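# Guide the ring along a buzz wire without touching it

## Task

Slide the ring over the wire until it reaches the green section at the far end, and leave it hanging there on its own. Nothing, the ring included, may ever touch the thin part of the wire; any such contact is an immediate failure. When finished, open the gripper and move the arm away. The ring must stay in place without the robot supporting it.

## Robot and tools

Robot: a single 7-joint arm with a two-finger gripper, working in a physics simulation. No tool call moves more than this one arm.

Frame: the scene frame has its origin on the table top directly below the arm base. +z is up. Looking along +x, +y points left. The base may be slightly tilted relative to the table. Positions are in metres and orientations are quaternions in w,x,y,z order. The reported hand position can be somewhat wrong, especially when the arm is stretched far out.

Gripper: the fingers point along the gripper's own +z axis and close along its y axis. end_effector_position is the spot between the finger pads when closed, roughly 2 cm short of the fingertips. Closing pushes the tips about 10 mm further along +z.

Tool execute_actions. Argument "actions" is a list holding at most one entry; optional "pictures" (true/false) decides whether camera images come back (they do by default).
- Empty list []: no command, just returns the current state.
- Motion: {"rows": [[...], ...], "steps": N}. N is 1 to 15 control steps of 1/30 s each (15 if omitted). rows holds 1 to 15 rows; each row is used for one step, and the final row repeats to fill any remaining steps. Each row is one list of exactly 8 numbers for the one arm: seven absolute joint target angles in radians, in order waist, shoulder, upper arm roll, elbow, forearm roll, wrist pitch, wrist roll, then the gripper opening. These are targets to reach, not offsets, in the same form the Joint positions line prints.
- Joint ranges (rad): waist -6.283..6.283, shoulder -2.059..2.094, upper arm roll -6.283..6.283, elbow -0.192..3.927, forearm roll -6.283..6.283, wrist pitch -1.693..3.142, wrist roll -6.283..6.283. True ends may differ by up to 0.010. A target more than 0.010 past a stated end, and further out than the joint's last reported angle, gets the whole call refused (nothing is sent). A target past the true end is clipped to it, and the result may then print "joint sent to its limit" (possibly referring to an earlier action still running). Absence of that line is no proof of room to go further.
- Opening: a scale from -1 (closed) to +1 (fully open, 0.084 m between pads).
- Wait: {"steps": N} with no rows, N up to 300; returns when N steps have elapsed since the previous result, counting thinking time.

Motion limits: each joint target moves at most 3.14 rad/s, with 0.16 s to accelerate; joints are synchronized so they arrive together. Per step a target is kept within 0.623 rad of the measured angle, and if the targets would place the hand more than 70 mm from where it is now, all are scaled back toward the current angles. Large moves therefore take several calls or steps. Between calls the arm keeps heading for the last row sent until it nearly stops or a step is HELD; after that only a new action makes it continue or push harder. Fingers still in motion finish moving.

Result lines: the state line gives hand position, quaternion and linear/angular velocity. Joint positions and Joint velocities list the seven joints (rad, rad/s) then the finger gap (m, m/s). grip_measured is the measured opening on the command scale. "joint command not followed" means a clearance check altered or blocked targets (mounts and posts count as the arm). HELD marks steps where your row was partly or fully not sent. MOTOR HOT appears from 65 °C; at 80 °C an OVER-TEMPERATURE FAULT brakes the arm until it cools, and holding loads heats motors.

Gripping: to hold something, command an opening well below grip_measured; the further below, the stronger the squeeze (about 24 N per pad at most for items up to roughly 6 cm). Fast closing can overshoot in force. Echoing grip_measured still gives a light squeeze on narrow items; wide ones may slip.

Torque fault: if contact torque reaches a joint's load limit (N m: waist 47.5, shoulder 47.5, upper arm roll 28.5, elbow 28.5, forearm roll 28.5, wrist pitch 19, wrist roll 19, held weight included), the arm halts, backs that joint off slightly, freezes 10 s and drops the rest of the call.

Tool zoom_image: {"camera": one of cam_head_left, cam_head_right, cam_wrist, "region": [x0, y0, x1, y1]} in pixels of that camera's latest 504x504 image, origin top-left, region no larger than 504 by 504. Gives an enlarged view; moves nothing.

Tool show_instructions: no arguments; returns the scene's reference pages.

Tool finished_scene: {"scene": number of the current scene}. Ends it permanently and reports success. Replying without any tool call also ends everything.

Cameras: cam_head_left and cam_head_right are fixed overhead views; cam_wrist rides on the hand. Calibration (pinhole plus radial distortion, world-to-camera transforms) is supplied; fixed cameras may be off by a couple of degrees and under a centimetre. Use them to judge ring-to-wire clearance.

Avoid: any contact between the ring, fingers or arm and the thin wire; knocking items off the table; drops, slams, hard pushes and torque faults. Occasionally a loose object gets a brief external nudge. Finish with the ring resting on the green end, gripper open and arm withdrawn, then call finished_scene.

Each tool is called after "Call:" as name([rows], argument=value, ...), one row to a line, values as JSON.

Reference images:

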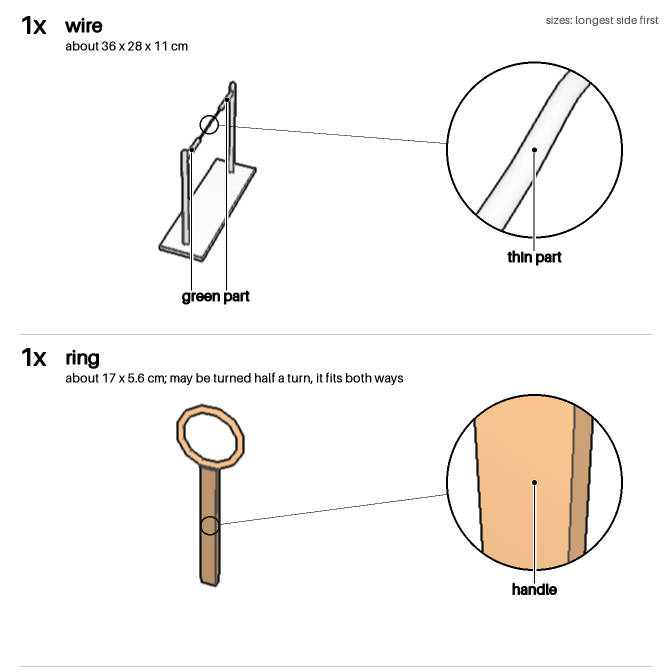

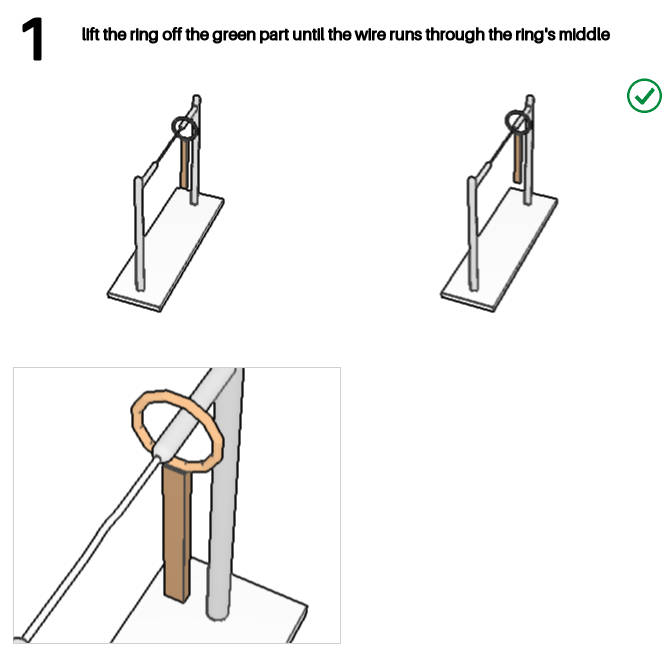

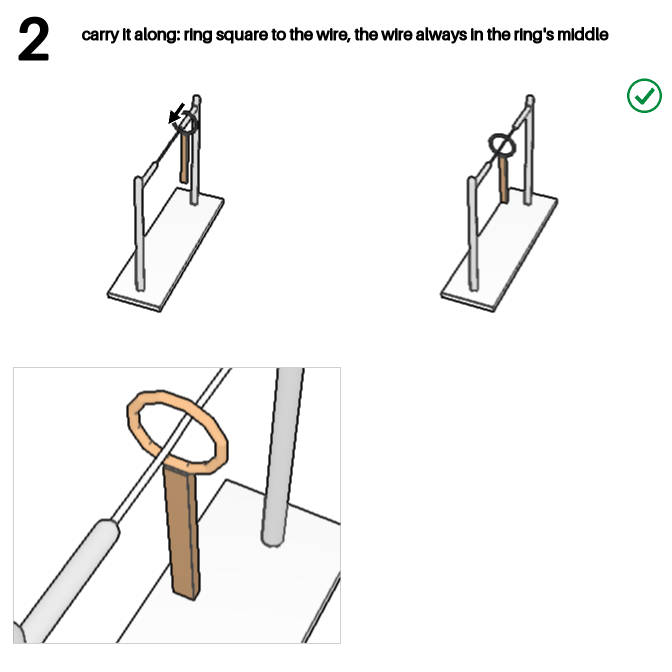

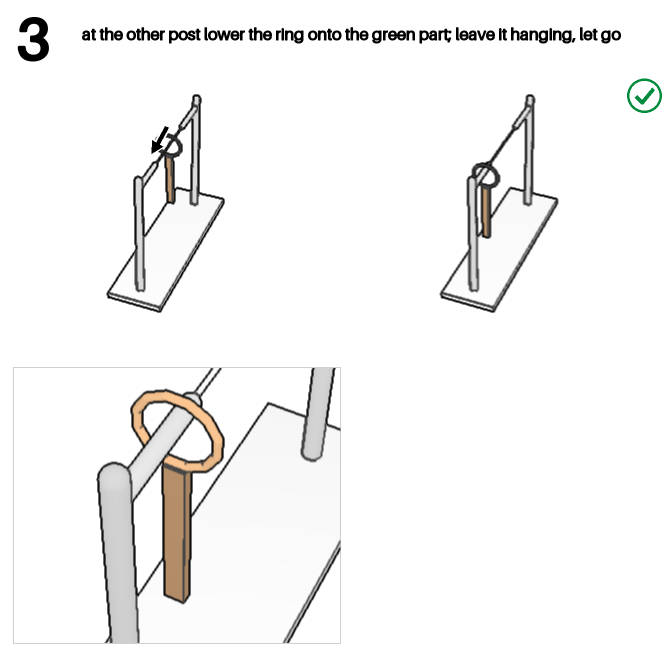

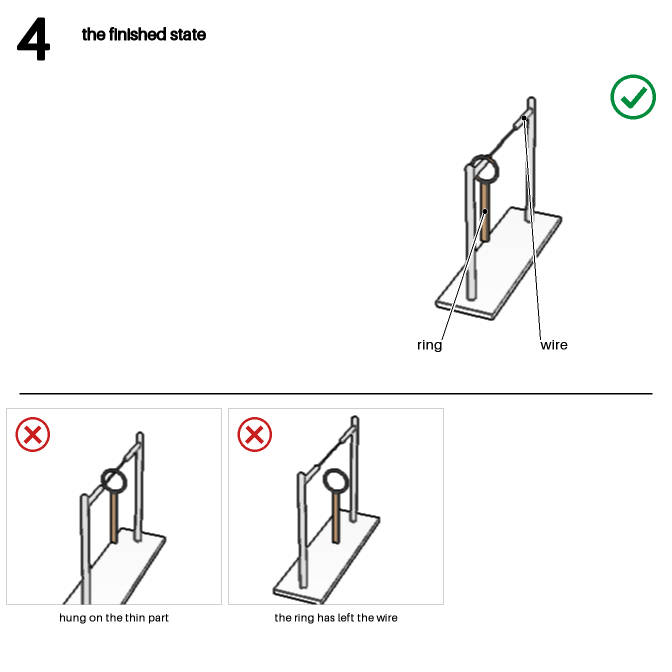

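## Session

Call:
execute_actions(actions=[])

Scene clock: 0.00 s of 4600.00 s.
end_effector_position=(+0.2611, -0.2834, +0.2420) grip_measured=+1.00 end_effector_quat_wxyz=(+0.082, +0.086, +0.988, +0.095) end_effector_velocity=(+0.001, +0.000, +0.001) end_effector_angular_velocity=(-0.002, -0.001, +0.003)
Joint positions: [-0.994 -0.128  0.059  0.708  0.33   0.91   2.15   0.084]
Joint velocities: [ 0.002 -0.001  0.     0.001 -0.    -0.    -0.    -0.   ]

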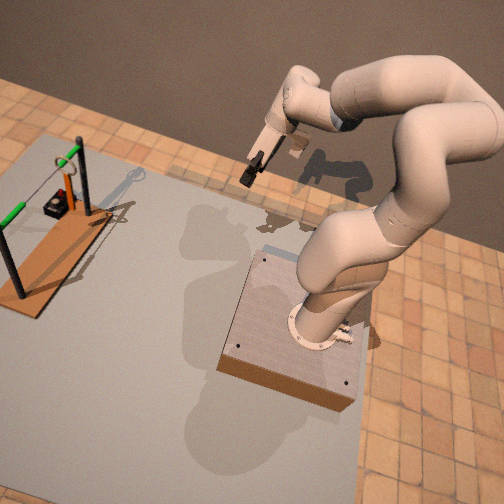

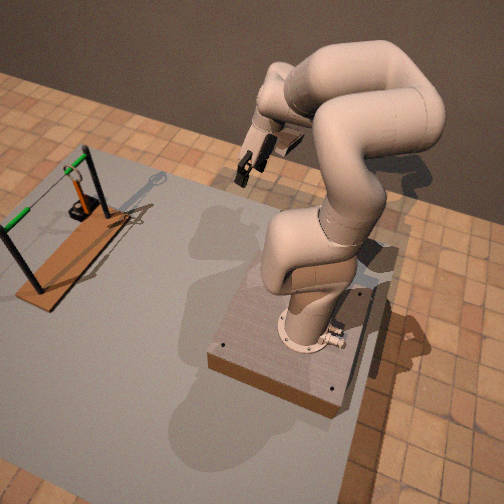

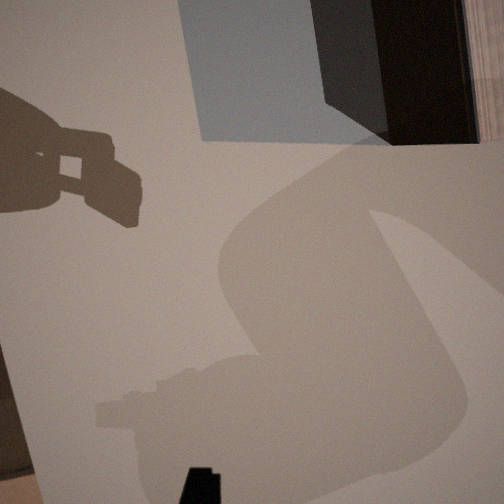

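Call:
zoom_image(camera="cam_head_left", region=[0, 120, 160, 320])

Call:
zoom_image(camera="cam_head_right", region=[0, 130, 160, 320])

Region (0, 120, 160, 320) of cam_head_left's 504x504 image, scaled by 2.520, with more detail than that image has; it fills the left 403 columns of this view, and the rest is white.

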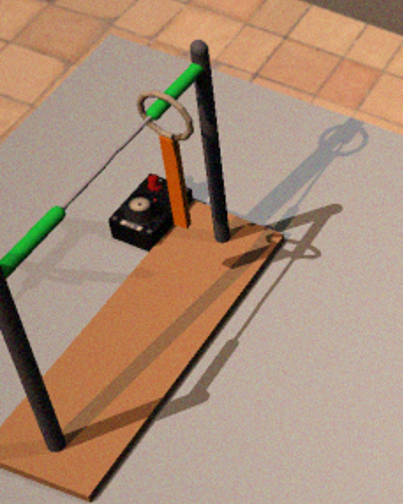

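Region (0, 130, 160, 320) of cam_head_right's 504x504 image, scaled by 2.653, with more detail than that image has; it fills the left 424 columns of this view, and the rest is white.

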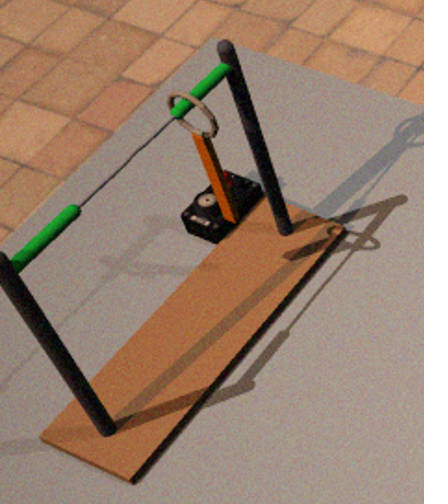

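Call:
execute_actions([
  {"rows": [[-0.994,-0.128,0,0.708,3.14,1.2,3.14,0.2]], "steps": 15},
], pictures=false)

Call:
execute_actions([
  {"steps": 60},
], pictures=false)

Call:
execute_actions([
  {"rows": [[-0.18,0.6,0,0.645,3.1416,1.526,3.1416,0.2]], "steps": 15},
], pictures=false)

Call:
execute_actions([
  {"steps": 60},
])

Scene clock: 28.53 s of 4600.00 s.
end_effector_position=(+0.3554, -0.2284, +0.3088) grip_measured=+0.19 end_effector_quat_wxyz=(+0.151, +0.564, +0.691, +0.427) end_effector_velocity=(+0.261, -0.056, +0.263) end_effector_angular_velocity=(+1.745, -0.719, -1.881)
Joint positions: [-0.994 -0.128  0.009  0.708  1.086  1.155  2.87   0.052]
Joint velocities: [-0.001 -0.001 -0.04   0.003  1.872  0.201  1.236 -0.   ]
Steps of this call (steps 1 to 90: nothing new was sent; then 25.03 s passed at rest; steps 91 to 105: all 15 steps of this action). Readings (joint positions):
91: [-0.994 -0.128 0.059 0.708 0.330 0.910 2.150]
92: [-0.994 -0.128 0.059 0.708 0.333 0.911 2.153]
94: [-0.994 -0.128 0.056 0.709 0.367 0.928 2.189]
98: [-0.994 -0.128 0.033 0.708 0.612 1.037 2.432]
105: the state above

Scene clock: 30.53 s of 4600.00 s.
end_effector_position=(+0.3063, -0.4879, +0.5395) grip_measured=+0.19 end_effector_quat_wxyz=(+0.414, +0.457, -0.251, +0.746) end_effector_velocity=(-0.000, +0.000, +0.000) end_effector_angular_velocity=(-0.000, -0.000, -0.000)
Joint positions: [-0.994 -0.128  0.     0.708  3.14   1.2    3.14   0.052]
Joint velocities: [ 0.    -0.001 -0.     0.     0.    -0.001 -0.    -0.   ]
Steps of this call (steps 1 to 60: the robot went on to your last target). Readings (joint positions):
1: [-0.994 -0.128 0.008 0.708 1.148 1.161 2.908]
2: [-0.994 -0.128 0.007 0.708 1.210 1.167 2.941]
4: [-0.994 -0.128 0.005 0.708 1.333 1.175 2.991]
8: [-0.994 -0.128 0.003 0.708 1.577 1.186 3.056]
60: the state above
The arm was judged still, so your last target was given up. Only a new action makes it travel on or press farther. Fingers that are still opening or closing keep moving.

Scene clock: 31.03 s of 4600.00 s.
end_effector_position=(+0.4121, -0.4291, +0.4353) grip_measured=+0.19 end_effector_quat_wxyz=(+0.323, +0.529, -0.224, +0.753) end_effector_velocity=(+0.221, +0.183, -0.228) end_effector_angular_velocity=(+0.200, +0.194, +0.480)
Joint positions: [-0.79   0.073  0.     0.689  3.14   1.295  3.14   0.052]
Joint velocities: [ 0.482  0.433 -0.001 -0.034  0.001  0.19   0.001 -0.   ]
Steps of this call (steps 1 to 15: all 15 steps of this action). Readings (joint positions):
1: [-0.994 -0.128 0.000 0.708 3.140 1.200 3.140]
2: [-0.992 -0.126 -0.001 0.708 3.140 1.202 3.140]
4: [-0.968 -0.102 -0.004 0.709 3.140 1.217 3.140]
8: [-0.900 -0.034 0.001 0.698 3.140 1.248 3.140]
15: the state above

Scene clock: 33.03 s of 4600.00 s.
end_effector_position=(+0.5421, -0.1084, +0.1647) grip_measured=+0.19 end_effector_quat_wxyz=(+0.073, +0.702, -0.067, +0.705) end_effector_velocity=(-0.000, -0.000, -0.000) end_effector_angular_velocity=(+0.001, +0.000, -0.000)
Joint positions: [-0.18   0.6   -0.     0.645  3.142  1.526  3.142  0.052]
Joint velocities: [-0.    -0.     0.    -0.001 -0.    -0.     0.001  0.   ]
Steps of this call (steps 1 to 60: the robot went on to your last target). Readings (joint positions):
1: [-0.774 0.087 0.000 0.688 3.140 1.302 3.140]
2: [-0.757 0.102 0.000 0.687 3.141 1.308 3.141]
4: [-0.724 0.130 0.000 0.685 3.141 1.320 3.141]
8: [-0.659 0.187 0.000 0.680 3.141 1.345 3.141]
60: the state above
The arm was judged still, so your last target was given up. Only a new action makes it travel on or press farther. Fingers that are still opening or closing keep moving.
camera_calibration (this result's frames):
cam_wrist: T_world_to_cam=[[-0.199466, -0.979869, 0.00839238, 0.0342326], [-0.0254297, -0.00338541, -0.999671, 0.237044], [0.979575, -0.199614, -0.0242425, -0.414263], [0, 0, 0, 1]] pos_world=[0.418657, -0.0483468, 0.226636]

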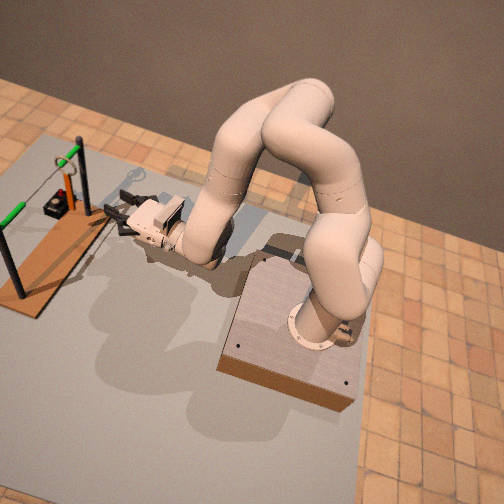

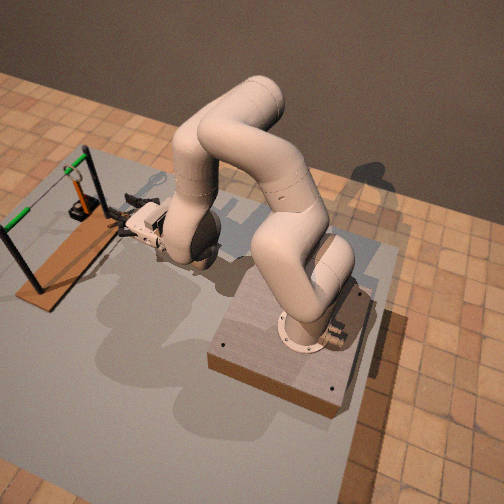

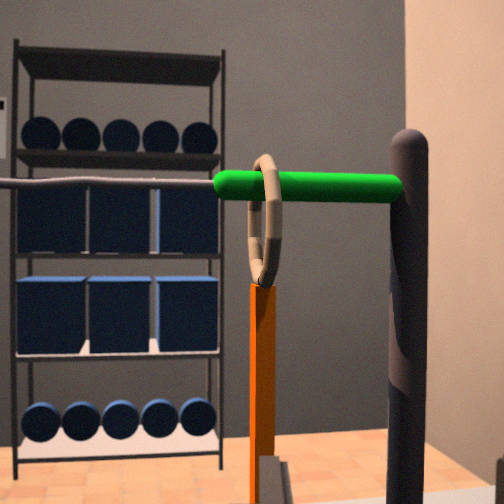

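Call:
execute_actions([
  {"rows": [[-0.137,0.7166,0,0.864,3.1416,1.444,3.1416,0.2]], "steps": 15},
], pictures=false)

Call:
execute_actions([
  {"steps": 25},
])

Scene clock: 38.93 s of 4600.00 s.
end_effector_position=(+0.6028, -0.0948, +0.1551) grip_measured=+0.19 end_effector_quat_wxyz=(+0.059, +0.697, -0.052, +0.713) end_effector_velocity=(+0.012, -0.002, -0.001) end_effector_angular_velocity=(-0.003, -0.005, +0.000)
Joint positions: [-0.138  0.714 -0.     0.859  3.142  1.446  3.142  0.052]
Joint velocities: [ 0.003  0.021 -0.003  0.045  0.    -0.018  0.     0.   ]
Steps of this call (steps 1 to 90: nothing new was sent; then 2.40 s passed at rest; steps 91 to 105: all 15 steps of this action). Readings (joint positions):
91: [-0.180 0.600 -0.000 0.645 3.142 1.526 3.142]
92: [-0.180 0.601 -0.000 0.647 3.142 1.525 3.142]
94: [-0.174 0.619 -0.001 0.678 3.142 1.511 3.142]
98: [-0.147 0.688 0.001 0.813 3.141 1.466 3.142]
105: the state above

Scene clock: 39.77 s of 4600.00 s.
end_effector_position=(+0.6045, -0.0942, +0.1554) grip_measured=+0.19 end_effector_quat_wxyz=(+0.058, +0.696, -0.052, +0.713) end_effector_velocity=(-0.000, -0.000, +0.001) end_effector_angular_velocity=(+0.001, -0.001, -0.001)
Joint positions: [-0.137  0.717 -0.     0.864  3.142  1.444  3.142  0.052]
Joint velocities: [-0.001 -0.001  0.    -0.001  0.     0.     0.001 -0.   ]
Steps of this call (steps 1 to 15: the robot went on to your last target; steps 16 to 25: nothing new was sent). Readings (joint positions):
1: [-0.138 0.715 -0.000 0.860 3.142 1.445 3.142]
2: [-0.138 0.715 -0.000 0.861 3.142 1.445 3.142]
4: [-0.137 0.716 -0.000 0.862 3.142 1.444 3.142]
8: [-0.137 0.716 -0.000 0.863 3.142 1.444 3.142]
25: the state above
The arm was judged still, so your last target was given up. Only a new action makes it travel on or press farther. Fingers that are still opening or closing keep moving.
camera_calibration (this result's frames):
cam_wrist: T_world_to_cam=[[-0.157097, -0.987547, 0.00849905, 0.0344063], [-0.00551315, -0.00772882, -0.999955, 0.21698], [0.987568, -0.157137, -0.00423031, -0.476686], [0, 0, 0, 1]] pos_world=[0.477361, -0.0392502, 0.214661]

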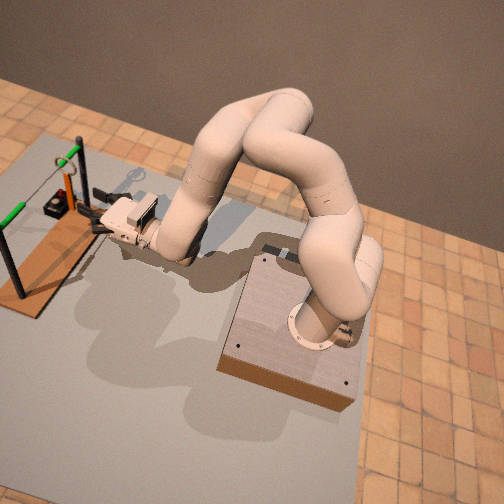

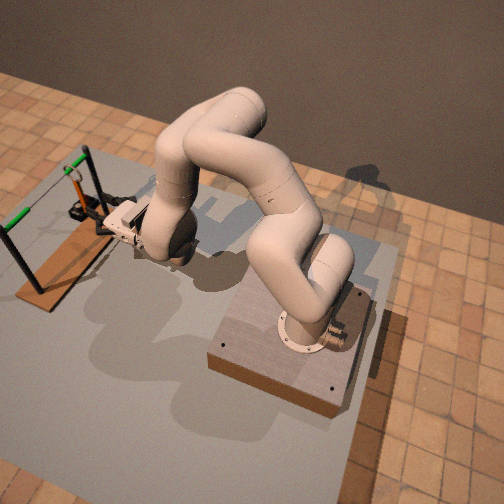

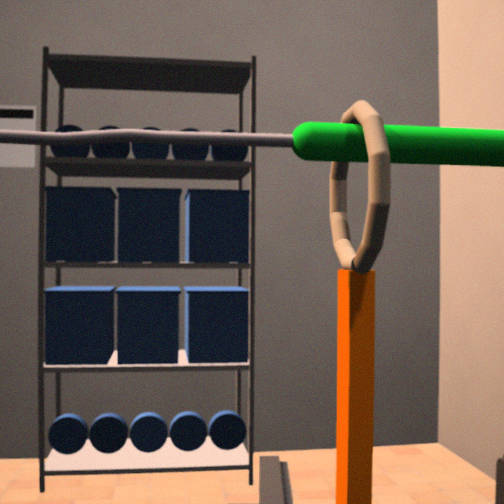

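Call:
execute_actions([
  {"rows": [[-0.137,0.8209,0,1.1325,3.1416,1.2794,3.1416,0.2]], "steps": 15},
], pictures=false)

Call:
execute_actions([
  {"steps": 25},
])

Scene clock: 44.47 s of 4600.00 s.
end_effector_position=(+0.6716, -0.1047, +0.1548) grip_measured=+0.19 end_effector_quat_wxyz=(+0.058, +0.697, -0.052, +0.713) end_effector_velocity=(+0.012, -0.003, -0.004) end_effector_angular_velocity=(+0.001, +0.013, -0.002)
Joint positions: [-0.137  0.819 -0.     1.125  3.142  1.283  3.142  0.052]
Joint velocities: [-0.002  0.025 -0.     0.054 -0.    -0.042 -0.    -0.   ]
Steps of this call (steps 1 to 90: nothing new was sent; then 1.20 s passed at rest; steps 91 to 105: all 15 steps of this action). Readings (joint positions):
91: [-0.137 0.717 0.000 0.864 3.142 1.444 3.142]
92: [-0.137 0.717 -0.000 0.866 3.142 1.442 3.142]
94: [-0.137 0.731 -0.000 0.898 3.142 1.420 3.142]
98: [-0.137 0.791 0.000 1.059 3.142 1.328 3.142]
105: the state above

Scene clock: 45.30 s of 4600.00 s.
end_effector_position=(+0.6736, -0.1050, +0.1555) grip_measured=+0.19 end_effector_quat_wxyz=(+0.058, +0.697, -0.052, +0.713) end_effector_velocity=(-0.000, -0.000, -0.001) end_effector_angular_velocity=(+0.001, +0.001, -0.000)
Joint positions: [-0.137  0.821 -0.     1.132  3.142  1.279  3.142  0.052]
Joint velocities: [-0.     0.001  0.    -0.    -0.    -0.     0.001  0.   ]
Steps of this call (steps 1 to 15: the robot went on to your last target; steps 16 to 25: nothing new was sent). Readings (joint positions):
1: [-0.137 0.819 -0.000 1.127 3.142 1.282 3.142]
2: [-0.137 0.820 -0.000 1.128 3.142 1.281 3.142]
4: [-0.137 0.820 -0.000 1.130 3.142 1.280 3.142]
8: [-0.137 0.821 -0.000 1.132 3.142 1.280 3.142]
25: the state above
The arm was judged still, so your last target was given up. Only a new action makes it travel on or press farther. Fingers that are still opening or closing keep moving.
camera_calibration (this result's frames):
cam_wrist: T_world_to_cam=[[-0.15709, -0.987548, 0.00849838, 0.0345847], [-0.00591306, -0.00766454, -0.999953, 0.217706], [0.987567, -0.157133, -0.0046354, -0.546552], [0, 0, 0, 1]] pos_world=[0.546477, -0.0500586, 0.214868]

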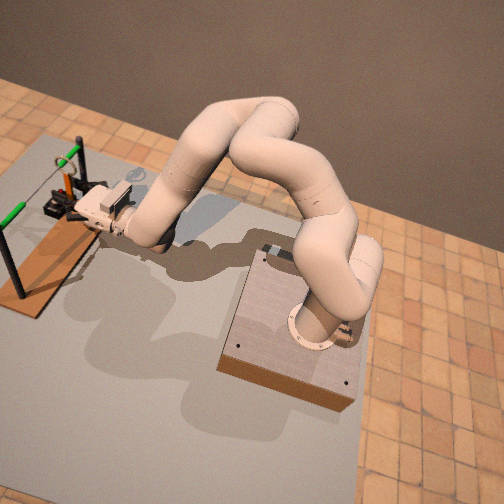

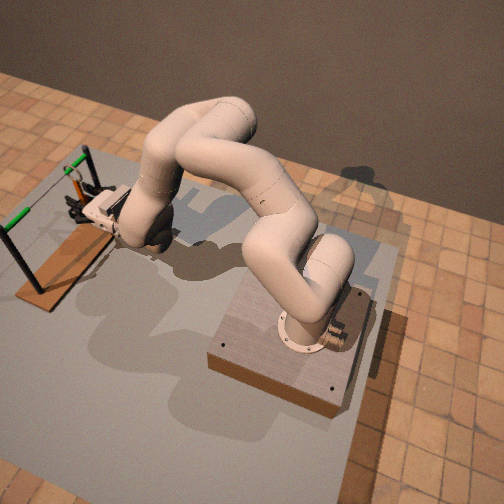

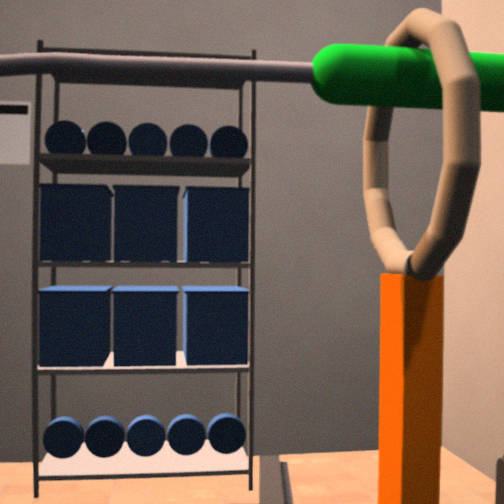

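Call:
execute_actions([
  {"rows": [[-0.137,0.8209,0,1.1325,3.1416,1.2794,3.1416,0.0],[-0.137,0.8209,0,1.1325,3.1416,1.2794,3.1416,-0.1],[-0.137,0.8209,0,1.1325,3.1416,1.2794,3.1416,-0.2],[-0.137,0.8209,0,1.1325,3.1416,1.2794,3.1416,-0.3],[-0.137,0.8209,0,1.1325,3.1416,1.2794,3.1416,-0.4],[-0.137,0.8209,0,1.1325,3.1416,1.2794,3.1416,-0.5],[-0.137,0.8209,0,1.1325,3.1416,1.2794,3.1416,-0.6],[-0.137,0.8209,0,1.1325,3.1416,1.2794,3.1416,-0.7],[-0.137,0.8209,0,1.1325,3.1416,1.2794,3.1416,-0.8],[-0.137,0.8209,0,1.1325,3.1416,1.2794,3.1416,-0.9],[-0.137,0.8209,0,1.1325,3.1416,1.2794,3.1416,-1]], "steps": 15},
], pictures=false)

Call:
execute_actions([
  {"steps": 15},
])

Scene clock: 50.73 s of 4600.00 s.
end_effector_position=(+0.6736, -0.1049, +0.1555) grip_measured=-0.82 end_effector_quat_wxyz=(+0.058, +0.697, -0.052, +0.713) end_effector_velocity=(+0.001, +0.001, +0.001) end_effector_angular_velocity=(+0.000, -0.002, +0.001)
Joint positions: [-0.137  0.821  0.     1.132  3.142  1.279  3.142  0.008]
Joint velocities: [ 0.001 -0.002  0.     0.001 -0.    -0.     0.001 -0.   ]
Steps of this call (steps 1 to 90: nothing new was sent; then 1.93 s passed at rest; steps 91 to 105: all 15 steps of this action). Readings (joint positions):
91: [-0.137 0.821 0.000 1.132 3.142 1.279 3.142]
92: [-0.137 0.821 0.000 1.132 3.142 1.279 3.142]
94: [-0.137 0.821 0.000 1.132 3.142 1.279 3.142]
98: [-0.137 0.821 0.000 1.133 3.142 1.279 3.142]
105: the state above

Scene clock: 51.23 s of 4600.00 s.
end_effector_position=(+0.6736, -0.1050, +0.1555) grip_measured=-0.82 end_effector_quat_wxyz=(+0.058, +0.697, -0.052, +0.713) end_effector_velocity=(-0.000, -0.001, -0.000) end_effector_angular_velocity=(+0.001, +0.000, -0.002)
Joint positions: [-0.137  0.821  0.     1.132  3.142  1.279  3.142  0.008]
Joint velocities: [-0.002  0.     0.    -0.     0.001 -0.     0.001 -0.   ]
Steps of this call (steps 1 to 15: the robot went on to your last target). Readings (joint positions):
1: [-0.137 0.821 0.000 1.132 3.142 1.279 3.142]
2: [-0.137 0.821 0.000 1.132 3.142 1.279 3.142]
4: [-0.137 0.821 0.000 1.132 3.142 1.279 3.142]
8: [-0.137 0.821 0.000 1.132 3.142 1.279 3.142]
15: the state above
The arm was judged still, so your last target was given up. Only a new action makes it travel on or press farther. Fingers that are still opening or closing keep moving.
camera_calibration (this result's frames):
cam_wrist: T_world_to_cam=[[-0.157078, -0.98755, 0.00849633, 0.0345849], [-0.00591564, -0.00766211, -0.999953, 0.217706], [0.987568, -0.157121, -0.00463844, -0.546552], [0, 0, 0, 1]] pos_world=[0.546478, -0.0500525, 0.214866]

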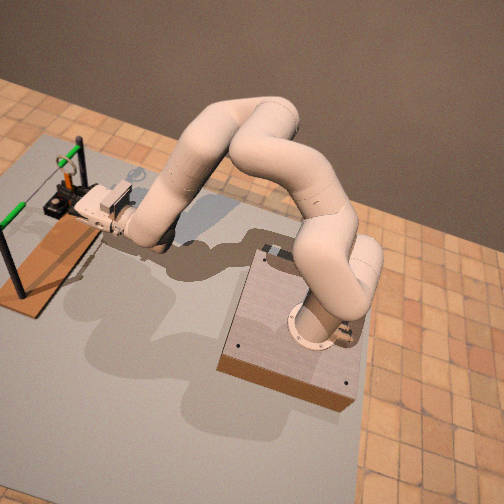

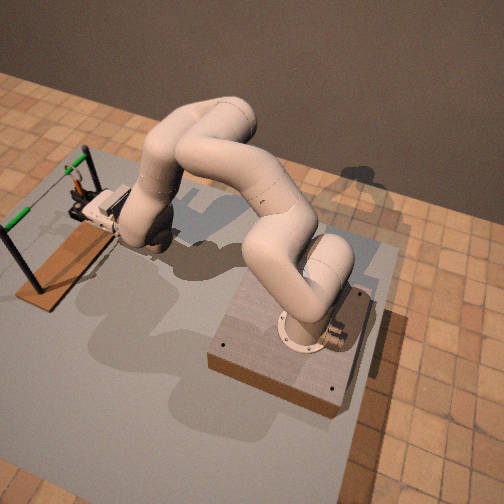

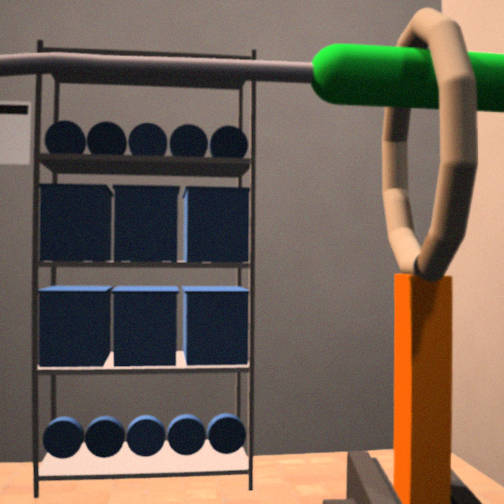

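Call:
execute_actions([
  {"rows": [[-0.137,0.7779,0,1.1133,3.1416,1.2556,3.1416,-1]], "steps": 15},
], pictures=false)

Call:
execute_actions([
  {"steps": 15},
])

Scene clock: 54.47 s of 4600.00 s.
end_effector_position=(+0.6734, -0.1048, +0.1700) grip_measured=-0.82 end_effector_quat_wxyz=(+0.058, +0.697, -0.052, +0.713) end_effector_velocity=(+0.001, -0.000, +0.004) end_effector_angular_velocity=(-0.001, -0.003, +0.000)
Joint positions: [-0.137  0.779  0.     1.113  3.142  1.256  3.142  0.008]
Joint velocities: [ 0.    -0.007 -0.    -0.001 -0.    -0.003 -0.001 -0.   ]
Steps of this call (steps 1 to 82: nothing new was sent; steps 83 to 97: all 15 steps of this action). Readings (joint positions):
83: [-0.137 0.821 0.000 1.132 3.142 1.279 3.142]
84: [-0.137 0.819 0.000 1.132 3.142 1.278 3.142]
86: [-0.137 0.806 0.000 1.124 3.142 1.270 3.142]
90: [-0.137 0.784 -0.000 1.118 3.142 1.260 3.142]
97: the state above

Scene clock: 54.97 s of 4600.00 s.
end_effector_position=(+0.6735, -0.1048, +0.1705) grip_measured=-0.82 end_effector_quat_wxyz=(+0.058, +0.697, -0.052, +0.713) end_effector_velocity=(+0.000, +0.001, -0.001) end_effector_angular_velocity=(+0.001, +0.001, +0.001)
Joint positions: [-0.137  0.778  0.     1.113  3.142  1.256  3.142  0.008]
Joint velocities: [ 0.001  0.002  0.     0.001 -0.    -0.     0.001 -0.   ]
Steps of this call (steps 1 to 15: the robot went on to your last target). Readings (joint positions):
1: [-0.137 0.779 0.000 1.113 3.142 1.256 3.142]
2: [-0.137 0.778 0.000 1.113 3.142 1.256 3.142]
4: [-0.137 0.778 -0.000 1.113 3.142 1.256 3.142]
8: [-0.137 0.778 0.000 1.113 3.142 1.256 3.142]
15: the state above
The arm was judged still, so your last target was given up. Only a new action makes it travel on or press farther. Fingers that are still opening or closing keep moving.
camera_calibration (this result's frames):
cam_wrist: T_world_to_cam=[[-0.15709, -0.987548, 0.00849765, 0.0345653], [-0.00593539, -0.00766025, -0.999953, 0.232649], [0.987567, -0.157133, -0.00465813, -0.546396], [0, 0, 0, 1]] pos_world=[0.546413, -0.0499396, 0.229799]

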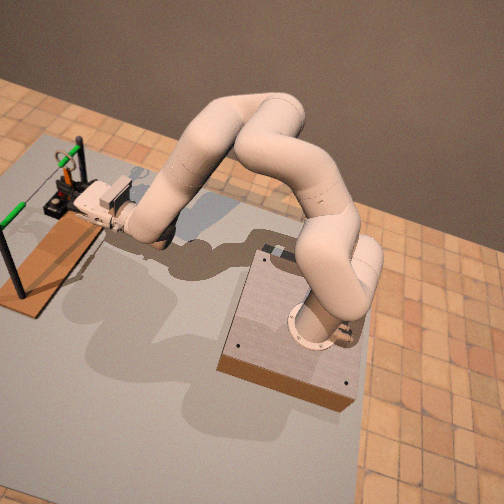

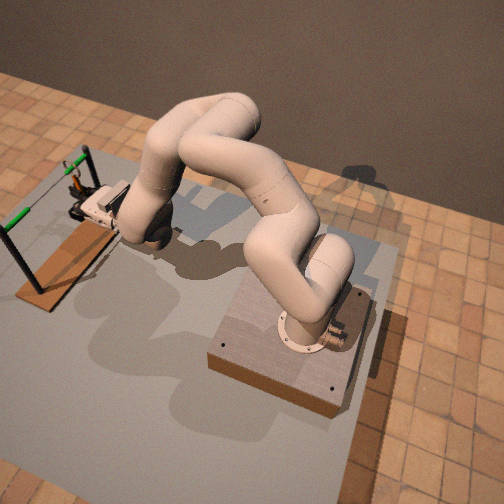

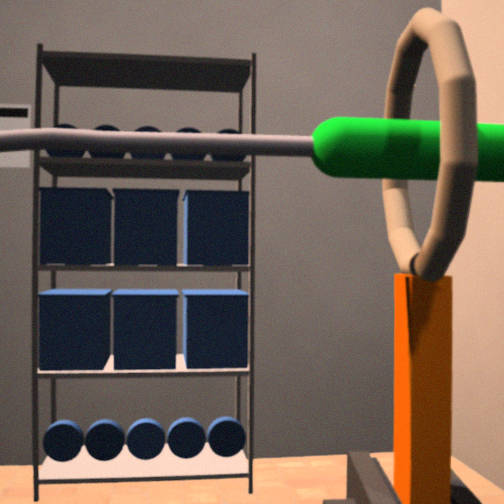

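Call:
execute_actions([
  {"rows": [[-0.132,0.7775,0,1.112,3.1416,1.256,3.1416,-1],[-0.127,0.777,0,1.111,3.1416,1.257,3.1416,-1],[-0.121,0.7765,0,1.110,3.1416,1.2575,3.1416,-1],[-0.115,0.776,0,1.109,3.1416,1.258,3.1416,-1],[-0.109,0.7755,0,1.108,3.1416,1.259,3.1416,-1],[-0.103,0.775,0,1.107,3.1416,1.2595,3.1416,-1],[-0.097,0.7745,0,1.106,3.1416,1.26,3.1416,-1],[-0.091,0.774,0,1.105,3.1416,1.2605,3.1416,-1],[-0.085,0.7738,0,1.104,3.1416,1.261,3.1416,-1],[-0.079,0.7736,0,1.103,3.1416,1.2615,3.1416,-1],[-0.073,0.7734,0,1.102,3.1416,1.262,3.1416,-1],[-0.067,0.7734,0,1.1018,3.1416,1.2626,3.1416,-1],[-0.062,0.7734,0,1.1018,3.1416,1.2626,3.1416,-1]], "steps": 15},
], pictures=false)

Call:
execute_actions([
  {"steps": 12},
])

Scene clock: 62.37 s of 4600.00 s.
end_effector_position=(+0.6762, -0.0643, +0.1701) grip_measured=-0.82 end_effector_quat_wxyz=(+0.037, +0.698, -0.031, +0.714) end_effector_velocity=(+0.005, +0.107, -0.004) end_effector_angular_velocity=(+0.005, +0.004, +0.157)
Joint positions: [-0.078  0.774  0.     1.103  3.142  1.261  3.142  0.008]
Joint velocities: [ 0.152 -0.003  0.006 -0.018 -0.001  0.011  0.001  0.   ]
Steps of this call (steps 1 to 90: nothing new was sent; then 3.90 s passed at rest; steps 91 to 105: all 15 steps of this action). Readings (joint positions):
91: [-0.137 0.778 -0.000 1.113 3.142 1.256 3.142]
92: [-0.137 0.778 -0.000 1.113 3.142 1.256 3.142]
94: [-0.134 0.778 -0.001 1.112 3.142 1.256 3.142]
98: [-0.117 0.776 -0.000 1.109 3.142 1.258 3.142]
105: the state above

Scene clock: 62.77 s of 4600.00 s.
end_effector_position=(+0.6766, -0.0544, +0.1699) grip_measured=-0.82 end_effector_quat_wxyz=(+0.032, +0.698, -0.026, +0.715) end_effector_velocity=(-0.000, +0.004, +0.000) end_effector_angular_velocity=(+0.002, +0.000, +0.006)
Joint positions: [-0.063  0.773 -0.     1.102  3.142  1.263  3.142  0.008]
Joint velocities: [ 0.003 -0.002  0.003 -0.002 -0.     0.    -0.    -0.   ]
Steps of this call (steps 1 to 12: the robot went on to your last target). Readings (joint positions):
1: [-0.073 0.774 0.001 1.103 3.142 1.262 3.142]
2: [-0.070 0.774 0.001 1.103 3.141 1.262 3.142]
4: [-0.066 0.774 0.001 1.102 3.142 1.262 3.142]
8: [-0.063 0.773 -0.000 1.102 3.142 1.263 3.142]
12: the state above
camera_calibration (this result's frames):
cam_wrist: T_world_to_cam=[[-0.083499, -0.996467, 0.00897566, 0.034466], [-0.00588565, -0.0085138, -0.999946, 0.232419], [0.99649, -0.0835474, -0.00515397, -0.543506], [0, 0, 0, 1]] pos_world=[0.545844, -0.00908543, 0.229296]

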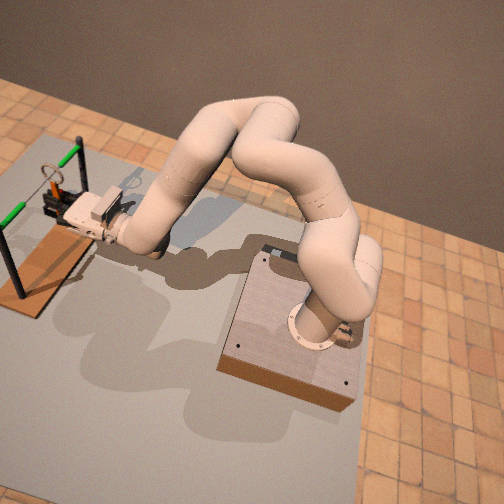

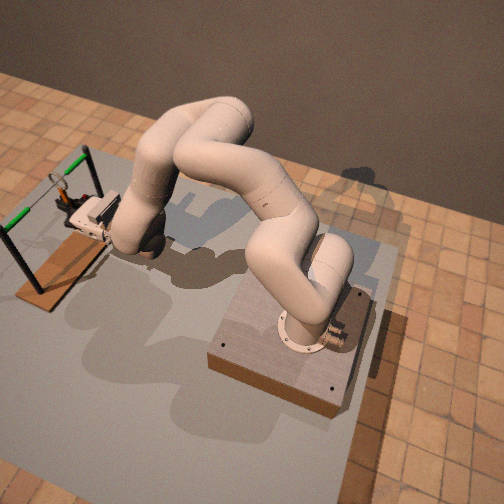

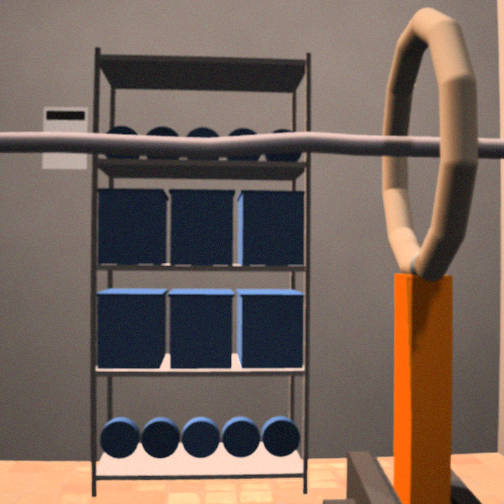

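Call:
zoom_image(camera="cam_head_left", region=[0, 130, 120, 250])

Region (0, 130, 120, 250) of cam_head_left's 504x504 image, scaled by 4.200, with more detail than that image has.

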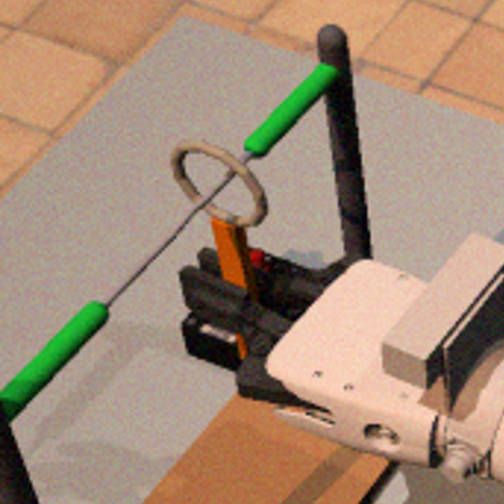

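Centred. Continue.

Call:
execute_actions([
  {"rows": [[-0.057,0.7734,0,1.1018,3.1416,1.2626,3.1416,-1],[-0.051,0.7734,0,1.1018,3.1416,1.2626,3.1416,-1],[-0.045,0.7734,0,1.1018,3.1416,1.2626,3.1416,-1],[-0.039,0.7734,0,1.1018,3.1416,1.2626,3.1416,-1],[-0.033,0.7734,0,1.1018,3.1416,1.2626,3.1416,-1],[-0.027,0.7734,0,1.1018,3.1416,1.2626,3.1416,-1],[-0.021,0.7734,0,1.1018,3.1416,1.2626,3.1416,-1],[-0.015,0.7734,0,1.1018,3.1416,1.2626,3.1416,-1],[-0.009,0.7734,0,1.1018,3.1416,1.2626,3.1416,-1],[-0.003,0.7734,0,1.1018,3.1416,1.2626,3.1416,-1],[0.003,0.7734,0,1.1018,3.1416,1.2626,3.1416,-1],[0.009,0.7734,0,1.1018,3.1416,1.2626,3.1416,-1],[0.015,0.7734,0,1.1018,3.1416,1.2626,3.1416,-1],[0.021,0.7734,0,1.1018,3.1416,1.2626,3.1416,-1],[0.025,0.7734,0,1.1018,3.1416,1.2626,3.1416,-1]], "steps": 15},
], pictures=false)

Call:
execute_actions([
  {"steps": 14},
])

Call:
zoom_image(camera="cam_head_left", region=[0, 130, 120, 250])

Scene clock: 69.43 s of 4600.00 s.
end_effector_position=(+0.6787, -0.0125, +0.1696) grip_measured=-0.82 end_effector_quat_wxyz=(+0.010, +0.699, -0.004, +0.715) end_effector_velocity=(+0.003, +0.118, +0.001) end_effector_angular_velocity=(-0.003, -0.001, +0.175)
Joint positions: [-0.001  0.773  0.     1.102  3.142  1.263  3.142  0.008]
Joint velocities: [ 0.177 -0.002 -0.003  0.001  0.    -0.    -0.001 -0.   ]
Steps of this call (steps 1 to 30: the robot went on to your last target; steps 31 to 90: nothing new was sent; then 3.17 s passed at rest; steps 91 to 105: all 15 steps of this action). Readings (joint positions):
91: [-0.062 0.773 -0.000 1.102 3.142 1.263 3.142]
92: [-0.062 0.773 -0.000 1.102 3.142 1.263 3.142]
94: [-0.059 0.773 -0.001 1.102 3.142 1.263 3.142]
98: [-0.042 0.773 -0.000 1.102 3.142 1.263 3.142]
105: the state above

Scene clock: 69.90 s of 4600.00 s.
end_effector_position=(+0.6788, +0.0046, +0.1695) grip_measured=-0.82 end_effector_quat_wxyz=(+0.001, +0.699, +0.005, +0.715) end_effector_velocity=(+0.000, +0.005, +0.001) end_effector_angular_velocity=(+0.002, -0.001, +0.007)
Joint positions: [ 0.024  0.773 -0.     1.102  3.142  1.263  3.142  0.008]
Joint velocities: [ 0.004 -0.001  0.003  0.    -0.    -0.     0.     0.   ]
Steps of this call (steps 1 to 14: the robot went on to your last target). Readings (joint positions):
1: [0.004 0.773 0.000 1.102 3.142 1.263 3.142]
2: [0.010 0.773 0.000 1.102 3.142 1.263 3.142]
4: [0.018 0.773 0.001 1.102 3.142 1.263 3.142]
8: [0.023 0.773 0.000 1.102 3.142 1.263 3.142]
14: the state above
camera_calibration (this result's frames):
cam_wrist: T_world_to_cam=[[0.00341781, -0.999952, 0.00923302, 0.0344419], [-0.00580246, -0.00925275, -0.99994, 0.232422], [0.999977, 0.00336403, -0.0058338, -0.543424], [0, 0, 0, 1]] pos_world=[0.544643, 0.0384189, 0.22892]

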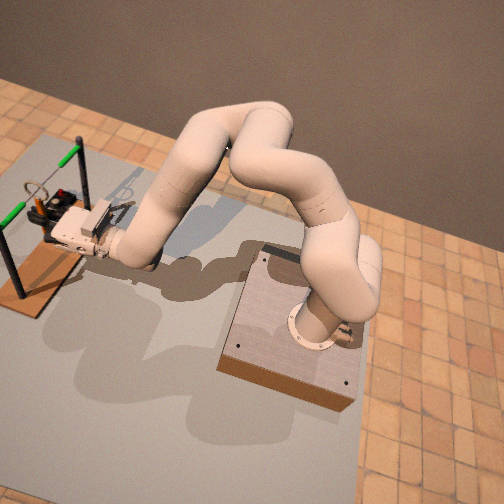

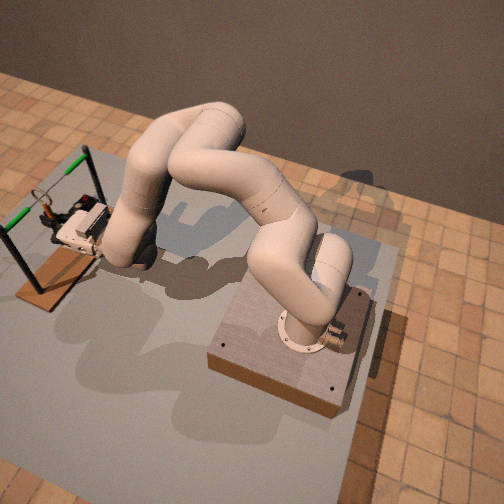

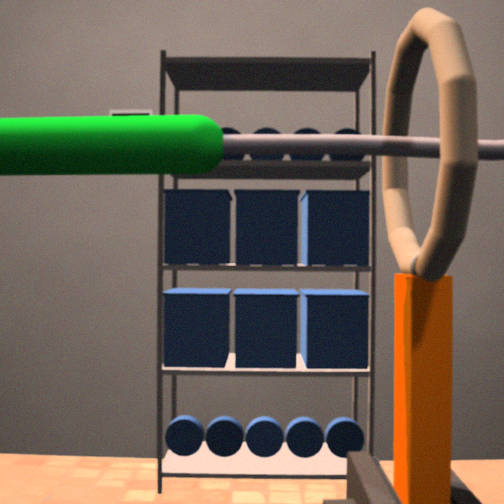

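Region (0, 130, 120, 250) of cam_head_left's 504x504 image, scaled by 4.200, with more detail than that image has.

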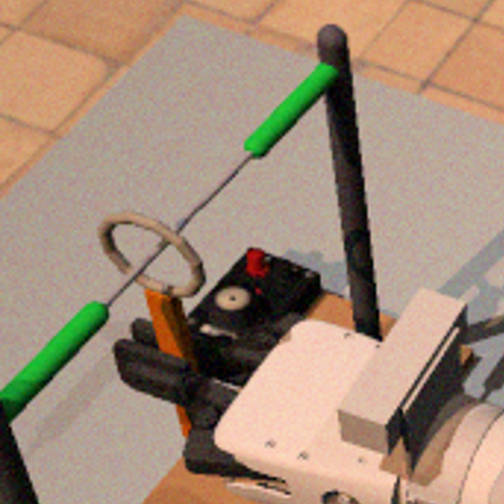

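Call:
execute_actions([
  {"rows": [[0.031,0.7734,0,1.1018,3.1416,1.2626,3.1416,-1],[0.038,0.7734,0,1.1018,3.1416,1.2626,3.1416,-1],[0.046,0.7734,0,1.1018,3.1416,1.2626,3.1416,-1],[0.054,0.774,0,1.103,3.1416,1.262,3.1416,-1],[0.062,0.774,0,1.104,3.1416,1.2615,3.1416,-1],[0.07,0.7745,0,1.105,3.1416,1.261,3.1416,-1],[0.078,0.775,0,1.106,3.1416,1.26,3.1416,-1],[0.086,0.7755,0,1.107,3.1416,1.2595,3.1416,-1],[0.094,0.776,0,1.108,3.1416,1.259,3.1416,-1],[0.102,0.7765,0,1.109,3.1416,1.258,3.1416,-1],[0.11,0.777,0,1.11,3.1416,1.2575,3.1416,-1],[0.118,0.7775,0,1.111,3.1416,1.257,3.1416,-1],[0.125,0.7779,0,1.112,3.1416,1.2565,3.1416,-1],[0.131,0.7779,0,1.1133,3.1416,1.2556,3.1416,-1],[0.135,0.7779,0,1.1133,3.1416,1.2556,3.1416,-1]], "steps": 15},
], pictures=false)

Call:
execute_actions([
  {"steps": 14},
])

Scene clock: 74.67 s of 4600.00 s.
end_effector_position=(+0.6781, +0.0590, +0.1690) grip_measured=-0.82 end_effector_quat_wxyz=(-0.028, +0.699, +0.033, +0.714) end_effector_velocity=(-0.007, +0.153, -0.002) end_effector_angular_velocity=(-0.003, +0.005, +0.224)
Joint positions: [0.104 0.777 0.    1.109 3.142 1.258 3.142 0.008]
Joint velocities: [ 0.225  0.013 -0.     0.028 -0.    -0.018 -0.002 -0.   ]
Steps of this call (steps 1 to 30: the robot went on to your last target; steps 31 to 90: nothing new was sent; then 1.27 s passed at rest; steps 91 to 105: all 15 steps of this action). Readings (joint positions):
91: [0.025 0.773 -0.000 1.102 3.142 1.263 3.142]
92: [0.025 0.773 -0.000 1.102 3.142 1.263 3.142]
94: [0.029 0.773 -0.001 1.102 3.142 1.263 3.142]
98: [0.051 0.774 -0.000 1.103 3.142 1.262 3.142]
105: the state above

Scene clock: 75.13 s of 4600.00 s.
end_effector_position=(+0.6771, +0.0793, +0.1691) grip_measured=-0.82 end_effector_quat_wxyz=(-0.039, +0.698, +0.043, +0.714) end_effector_velocity=(-0.000, +0.006, -0.001) end_effector_angular_velocity=(+0.002, +0.000, +0.009)
Joint positions: [ 0.134  0.778 -0.     1.113  3.142  1.256  3.142  0.008]
Joint velocities: [ 0.006  0.002  0.004  0.002 -0.    -0.     0.     0.   ]
Steps of this call (steps 1 to 14: the robot went on to your last target). Readings (joint positions):
1: [0.111 0.777 0.001 1.110 3.142 1.257 3.142]
2: [0.117 0.777 0.001 1.111 3.142 1.257 3.142]
4: [0.127 0.778 0.001 1.112 3.141 1.256 3.142]
8: [0.133 0.778 -0.000 1.113 3.142 1.256 3.142]
14: the state above
camera_calibration (this result's frames):
cam_wrist: T_world_to_cam=[[0.113021, -0.993547, 0.00951698, 0.0344132], [-0.00560739, -0.010216, -0.999932, 0.232654], [0.993577, 0.11296, -0.00672583, -0.546179], [0, 0, 0, 1]] pos_world=[0.540086, 0.0982642, 0.228637]

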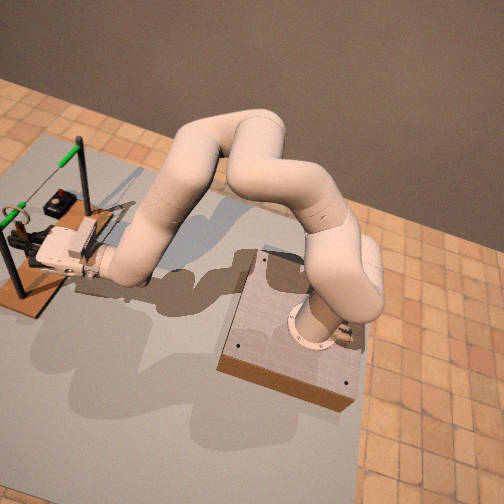

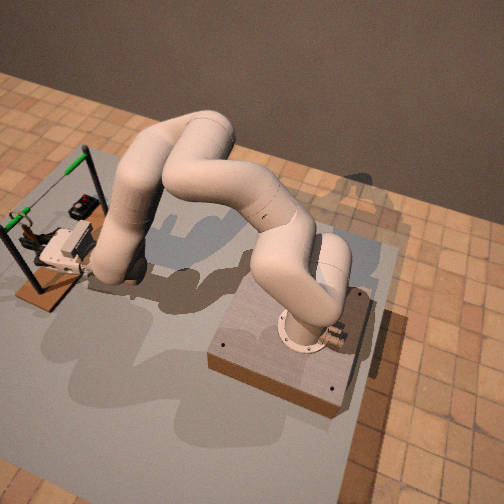

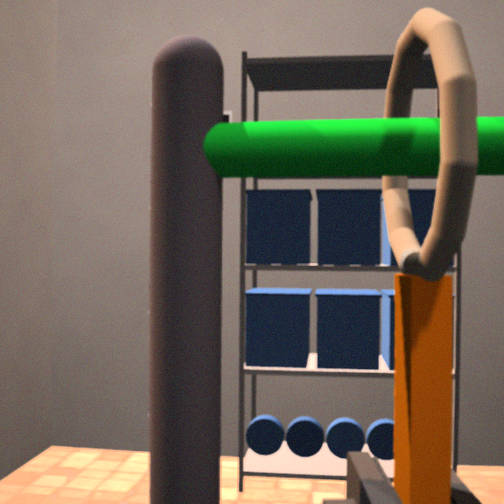

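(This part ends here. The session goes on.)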